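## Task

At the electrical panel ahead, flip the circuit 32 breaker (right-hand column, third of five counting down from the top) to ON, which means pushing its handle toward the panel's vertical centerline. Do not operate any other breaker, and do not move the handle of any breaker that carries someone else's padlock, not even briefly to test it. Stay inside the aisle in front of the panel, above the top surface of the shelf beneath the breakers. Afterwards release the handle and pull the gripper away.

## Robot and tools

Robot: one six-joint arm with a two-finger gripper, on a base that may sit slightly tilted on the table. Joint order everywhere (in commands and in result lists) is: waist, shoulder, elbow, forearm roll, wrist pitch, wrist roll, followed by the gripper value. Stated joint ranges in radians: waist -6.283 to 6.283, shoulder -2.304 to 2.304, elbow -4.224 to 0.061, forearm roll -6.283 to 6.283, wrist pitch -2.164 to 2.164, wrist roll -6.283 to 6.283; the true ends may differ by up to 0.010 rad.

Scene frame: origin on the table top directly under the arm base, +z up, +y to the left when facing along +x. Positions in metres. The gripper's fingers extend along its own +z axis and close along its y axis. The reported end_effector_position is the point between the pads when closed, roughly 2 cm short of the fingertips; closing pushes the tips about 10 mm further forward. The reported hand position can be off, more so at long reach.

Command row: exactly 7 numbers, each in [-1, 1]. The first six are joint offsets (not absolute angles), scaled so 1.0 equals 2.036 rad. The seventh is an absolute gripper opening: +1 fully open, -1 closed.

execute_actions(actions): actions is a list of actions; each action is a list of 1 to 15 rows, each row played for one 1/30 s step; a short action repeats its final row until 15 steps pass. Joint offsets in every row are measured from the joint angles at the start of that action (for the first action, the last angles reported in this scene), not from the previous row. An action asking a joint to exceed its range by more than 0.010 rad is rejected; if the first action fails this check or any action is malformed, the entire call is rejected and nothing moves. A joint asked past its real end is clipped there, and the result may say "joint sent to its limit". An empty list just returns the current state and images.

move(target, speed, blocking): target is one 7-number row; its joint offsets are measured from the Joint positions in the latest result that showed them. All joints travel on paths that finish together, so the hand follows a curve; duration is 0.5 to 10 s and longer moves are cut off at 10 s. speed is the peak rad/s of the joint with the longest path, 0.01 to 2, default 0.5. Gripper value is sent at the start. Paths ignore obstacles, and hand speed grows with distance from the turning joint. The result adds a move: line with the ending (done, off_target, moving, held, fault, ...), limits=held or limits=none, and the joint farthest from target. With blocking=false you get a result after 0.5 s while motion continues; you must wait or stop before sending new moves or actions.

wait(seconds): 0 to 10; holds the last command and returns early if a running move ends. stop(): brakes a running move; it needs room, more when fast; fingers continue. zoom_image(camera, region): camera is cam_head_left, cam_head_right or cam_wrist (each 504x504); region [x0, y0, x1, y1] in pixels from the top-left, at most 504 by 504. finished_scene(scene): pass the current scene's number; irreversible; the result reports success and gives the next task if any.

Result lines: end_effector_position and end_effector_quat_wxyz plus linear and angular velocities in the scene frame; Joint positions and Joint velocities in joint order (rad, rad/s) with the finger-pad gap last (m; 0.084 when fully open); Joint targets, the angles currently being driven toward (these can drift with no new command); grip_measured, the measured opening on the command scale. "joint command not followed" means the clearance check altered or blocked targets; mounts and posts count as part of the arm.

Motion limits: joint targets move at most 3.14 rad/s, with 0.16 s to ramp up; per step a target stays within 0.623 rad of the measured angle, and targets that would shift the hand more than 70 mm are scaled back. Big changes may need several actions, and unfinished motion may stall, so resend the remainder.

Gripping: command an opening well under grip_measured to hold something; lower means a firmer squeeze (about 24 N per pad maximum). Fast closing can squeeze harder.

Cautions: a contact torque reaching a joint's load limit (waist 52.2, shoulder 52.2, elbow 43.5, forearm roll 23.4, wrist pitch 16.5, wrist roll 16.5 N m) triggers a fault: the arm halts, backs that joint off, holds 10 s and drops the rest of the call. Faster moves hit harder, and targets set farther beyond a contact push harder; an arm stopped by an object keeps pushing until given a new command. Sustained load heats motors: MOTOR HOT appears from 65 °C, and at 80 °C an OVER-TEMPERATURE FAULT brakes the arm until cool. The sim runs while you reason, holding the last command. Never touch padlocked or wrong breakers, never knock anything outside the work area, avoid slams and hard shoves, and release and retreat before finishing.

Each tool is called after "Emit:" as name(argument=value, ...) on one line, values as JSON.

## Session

Emit:
execute_actions(actions=[])

Scene clock: 0.00 s.
end_effector_position=(+0.6142, +0.1286, +0.2817) grip_measured=+1.00 end_effector_quat_wxyz=(+0.031, +0.993, +0.093, -0.058) end_effector_velocity=(-0.000, +0.001, +0.000) end_effector_angular_velocity=(-0.000, -0.000, -0.001)
Joint names: [waist, shoulder, elbow, forearm roll, wrist pitch, wrist roll]
Joint positions: [-0.002 -0.532 -1.295  0.002 -0.761 -0.001  0.084]
Joint velocities: [ 0.001  0.     0.    -0.     0.     0.002 -0.   ]
Joint targets: [-0.002 -0.532 -1.295 0.002 -0.761 -0.001]

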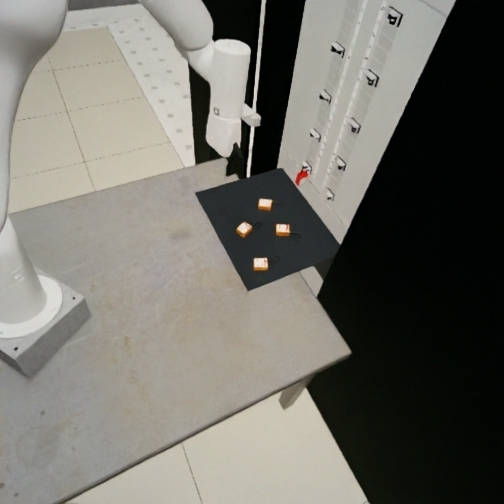

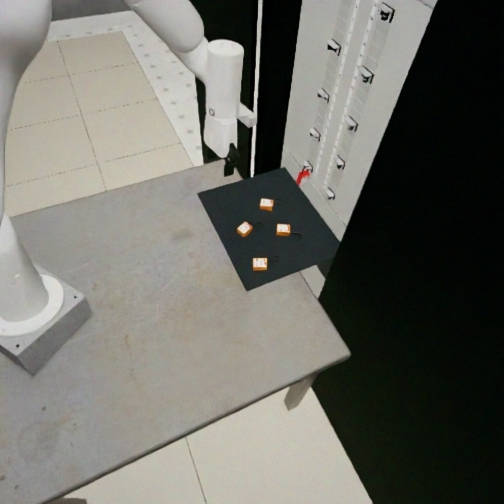

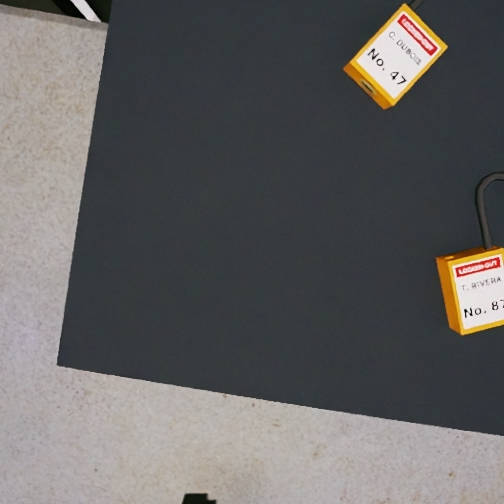

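Emit:
move(target=[-0.16,0.005,0.2,0,1.0,0,-1], speed=1.2)

Scene clock: 6.63 s.
end_effector_position=(+0.7613, -0.0755, +0.4056) grip_measured=-1.00 end_effector_quat_wxyz=(+0.079, +0.717, -0.017, +0.692) end_effector_velocity=(-0.000, -0.001, +0.001) end_effector_angular_velocity=(-0.001, -0.004, -0.001)
Joint names: [waist, shoulder, elbow, forearm roll, wrist pitch, wrist roll]
Joint positions: [-0.328 -0.522 -0.888  0.002  1.275 -0.001  0.   ]
Joint velocities: [-0.001 -0.     0.001  0.     0.005 -0.     0.   ]
Joint targets: [-0.328 -0.522 -0.888 0.002 1.275 -0.001]
move: done; limits=none; farthest joint: the waist, 0.000 radians from its target (0.326 radians at the start)

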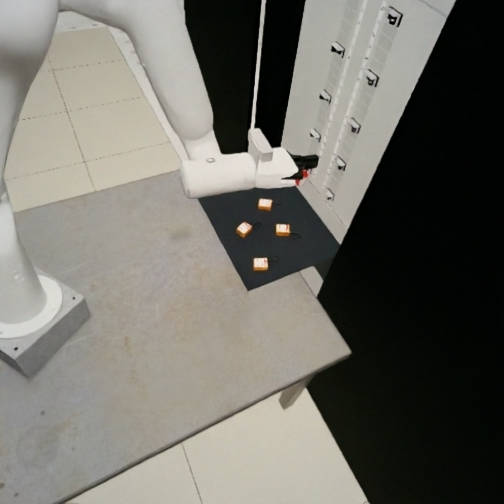

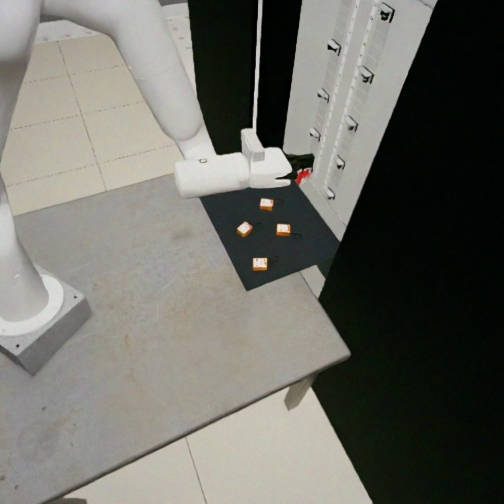

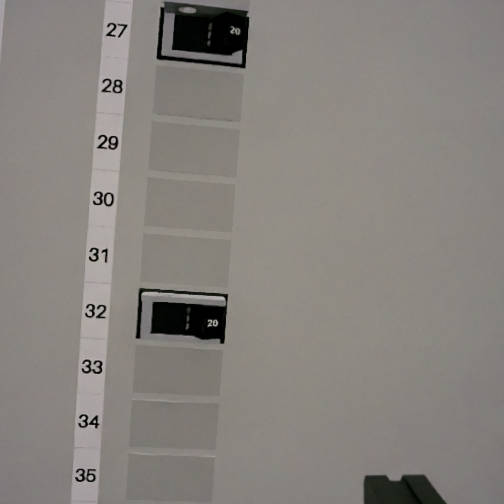

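Emit:
move(target=[0.011,-0.059,-0.1356,0,-0.0624,0,-1], speed=0.4)

Scene clock: 8.40 s.
end_effector_position=(+0.8539, -0.0676, +0.4257) grip_measured=-1.00 end_effector_quat_wxyz=(+0.071, +0.708, -0.009, +0.702) end_effector_velocity=(+0.001, -0.000, +0.001) end_effector_angular_velocity=(+0.001, -0.002, -0.000)
Joint names: [waist, shoulder, elbow, forearm roll, wrist pitch, wrist roll]
Joint positions: [-0.305 -0.642 -1.163  0.002  1.148 -0.001  0.   ]
Joint velocities: [-0.    -0.001 -0.002  0.    -0.     0.001  0.   ]
Joint targets: [-0.305 -0.642 -1.164 0.002 1.148 -0.001]
move: done; limits=none; farthest joint: the elbow, 0.001 radians from its target (0.276 radians at the start)

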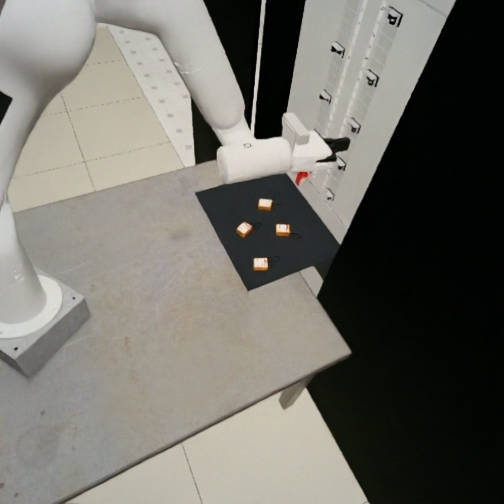

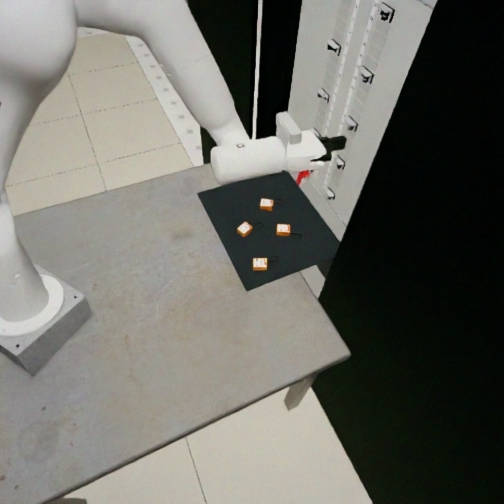

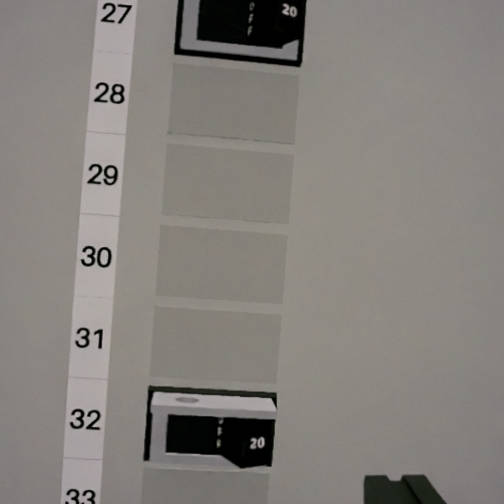

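Emit:
move(target=[0.003,-0.0305,-0.0565,0,-0.0259,0,-1], speed=0.15)

Scene clock: 11.13 s.
end_effector_position=(+0.8884, -0.0662, +0.4253) grip_measured=-1.00 end_effector_quat_wxyz=(+0.068, +0.708, -0.007, +0.702) end_effector_velocity=(+0.000, +0.000, -0.001) end_effector_angular_velocity=(-0.001, +0.002, +0.000)
Joint names: [waist, shoulder, elbow, forearm roll, wrist pitch, wrist roll]
Joint positions: [-0.299 -0.704 -1.278  0.002  1.095 -0.001  0.   ]
Joint velocities: [ 0.001 -0.001 -0.001  0.    -0.002 -0.001  0.   ]
Joint targets: [-0.299 -0.704 -1.279 0.002 1.095 -0.001]
move: done; limits=none; farthest joint: the waist, 0.000 radians from its target (0.006 radians at the start)

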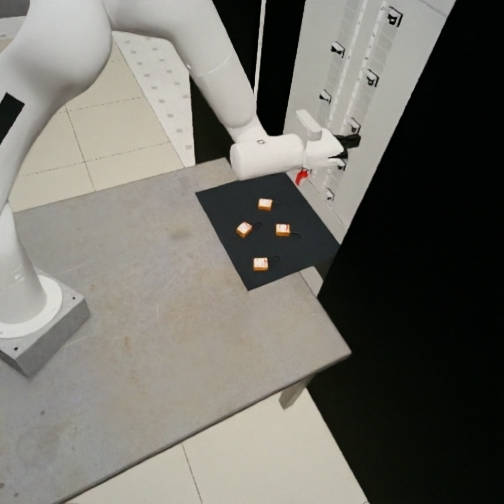

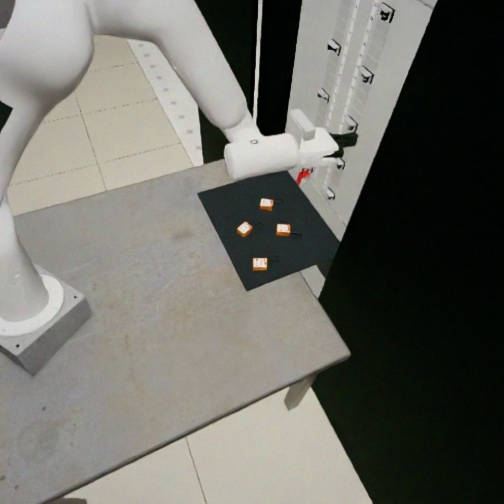

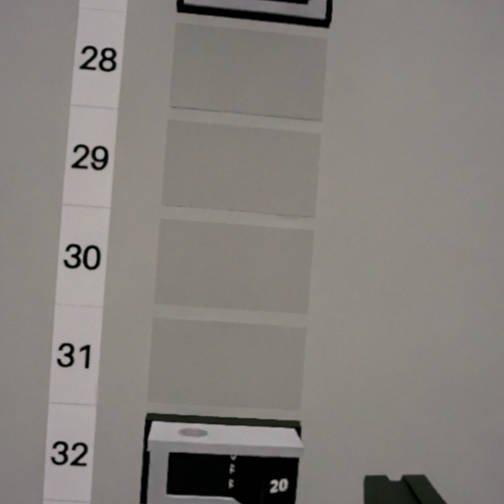

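Emit:
move(target=[0.010,-0.002,-0.0036,0,-0.0016,0,-1], speed=0.04)

Emit:
move(target=[0.0115,0,0,0,0,0,-1], speed=0.02)

Scene clock: 12.23 s.
end_effector_position=(+0.8921, -0.0496, +0.4238) grip_measured=-1.00 end_effector_quat_wxyz=(+0.061, +0.709, -0.001, +0.703) end_effector_velocity=(+0.000, +0.001, -0.000) end_effector_angular_velocity=(-0.001, +0.001, +0.002)
Joint names: [waist, shoulder, elbow, forearm roll, wrist pitch, wrist roll]
Joint positions: [-0.279 -0.708 -1.286  0.002  1.092 -0.001  0.   ]
Joint velocities: [ 0.002 -0.001 -0.001 -0.    -0.001 -0.001  0.   ]
Joint targets: [-0.279 -0.708 -1.286 0.002 1.092 -0.001]
move: done; limits=none; farthest joint: the waist, 0.001 radians from its target (0.021 radians at the start)

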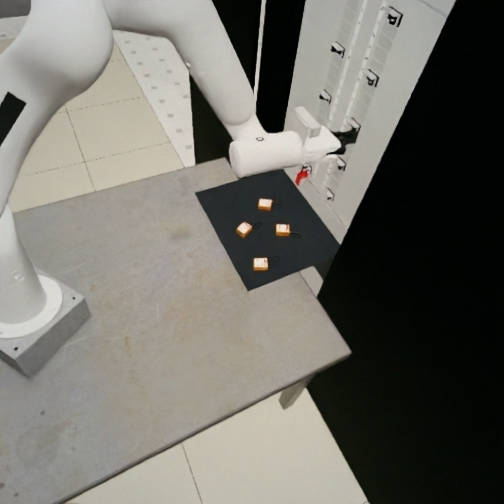

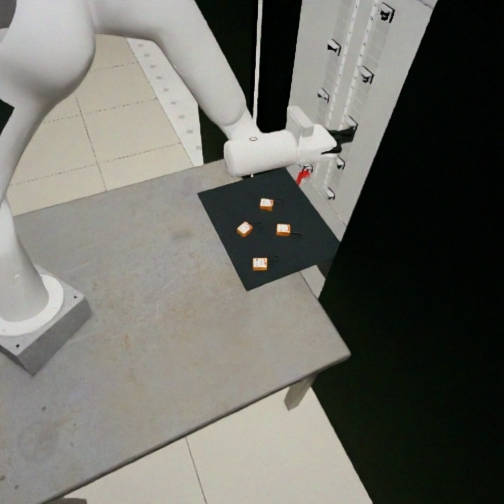

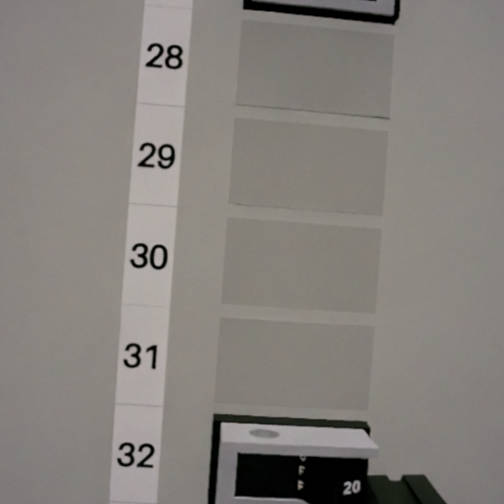

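Scene clock: 13.63 s.
end_effector_position=(+0.8936, -0.0296, +0.4221) grip_measured=-1.00 end_effector_quat_wxyz=(+0.052, +0.710, +0.006, +0.703) end_effector_velocity=(-0.000, -0.001, -0.000) end_effector_angular_velocity=(+0.002, -0.001, -0.002)
Joint names: [waist, shoulder, elbow, forearm roll, wrist pitch, wrist roll]
Joint positions: [-0.256 -0.708 -1.286  0.002  1.092 -0.001  0.   ]
Joint velocities: [-0.001 -0.     0.     0.001  0.001  0.002  0.   ]
Joint targets: [-0.256 -0.708 -1.286 0.002 1.092 -0.001]
move: done; limits=none; farthest joint: the waist, 0.000 radians from its target (0.024 radians at the start)

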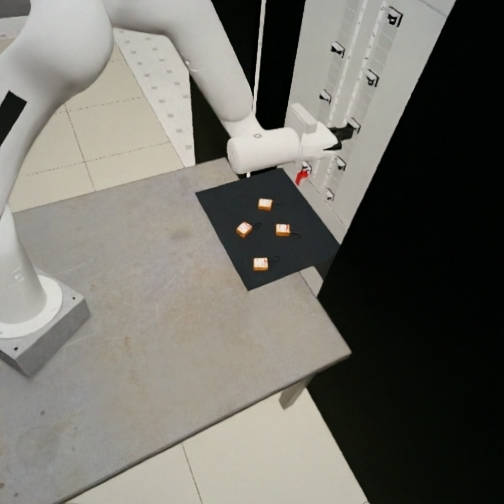

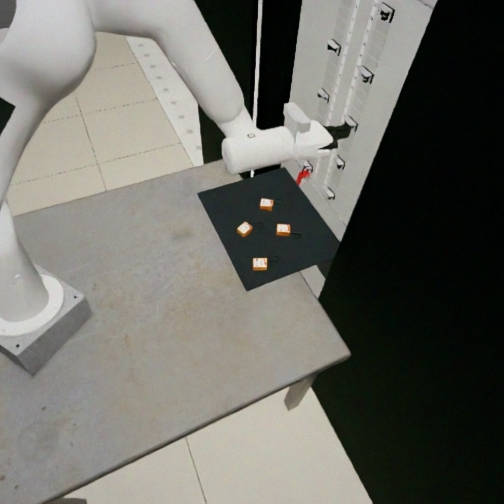

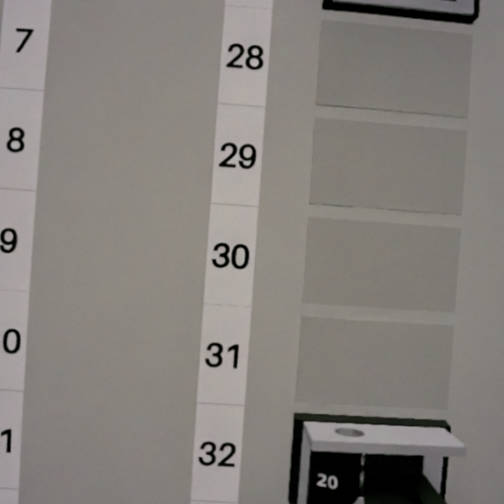

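Emit:
move(target=[0,0.1,0.19,0,0.09,0,-1], speed=0.5)

Emit:
finished_scene(scene=2)

Scene clock: 15.10 s.
end_effector_position=(+0.7718, -0.0224, +0.4196) grip_measured=-1.00 end_effector_quat_wxyz=(+0.052, +0.710, +0.007, +0.703) end_effector_velocity=(-0.001, +0.000, -0.001) end_effector_angular_velocity=(-0.000, +0.002, -0.000)
Joint names: [waist, shoulder, elbow, forearm roll, wrist pitch, wrist roll]
Joint positions: [-0.256 -0.505 -0.899  0.002  1.275 -0.001  0.   ]
Joint velocities: [-0.     0.002  0.004 -0.    -0.    -0.     0.   ]
Joint targets: [-0.256 -0.504 -0.899 0.002 1.275 -0.001]
move: done; limits=none; farthest joint: the waist, 0.000 radians from its target (0.000 radians at the start)

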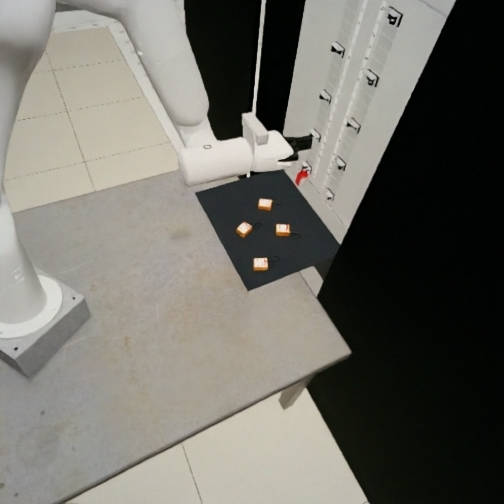

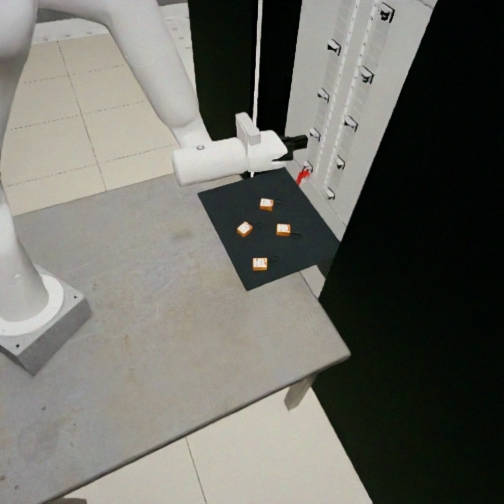

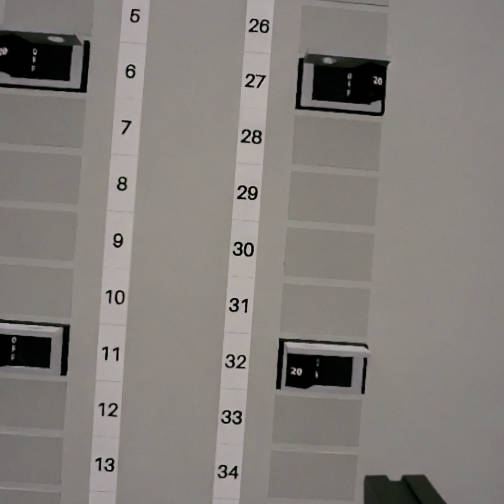

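The scene is finished: the task was done.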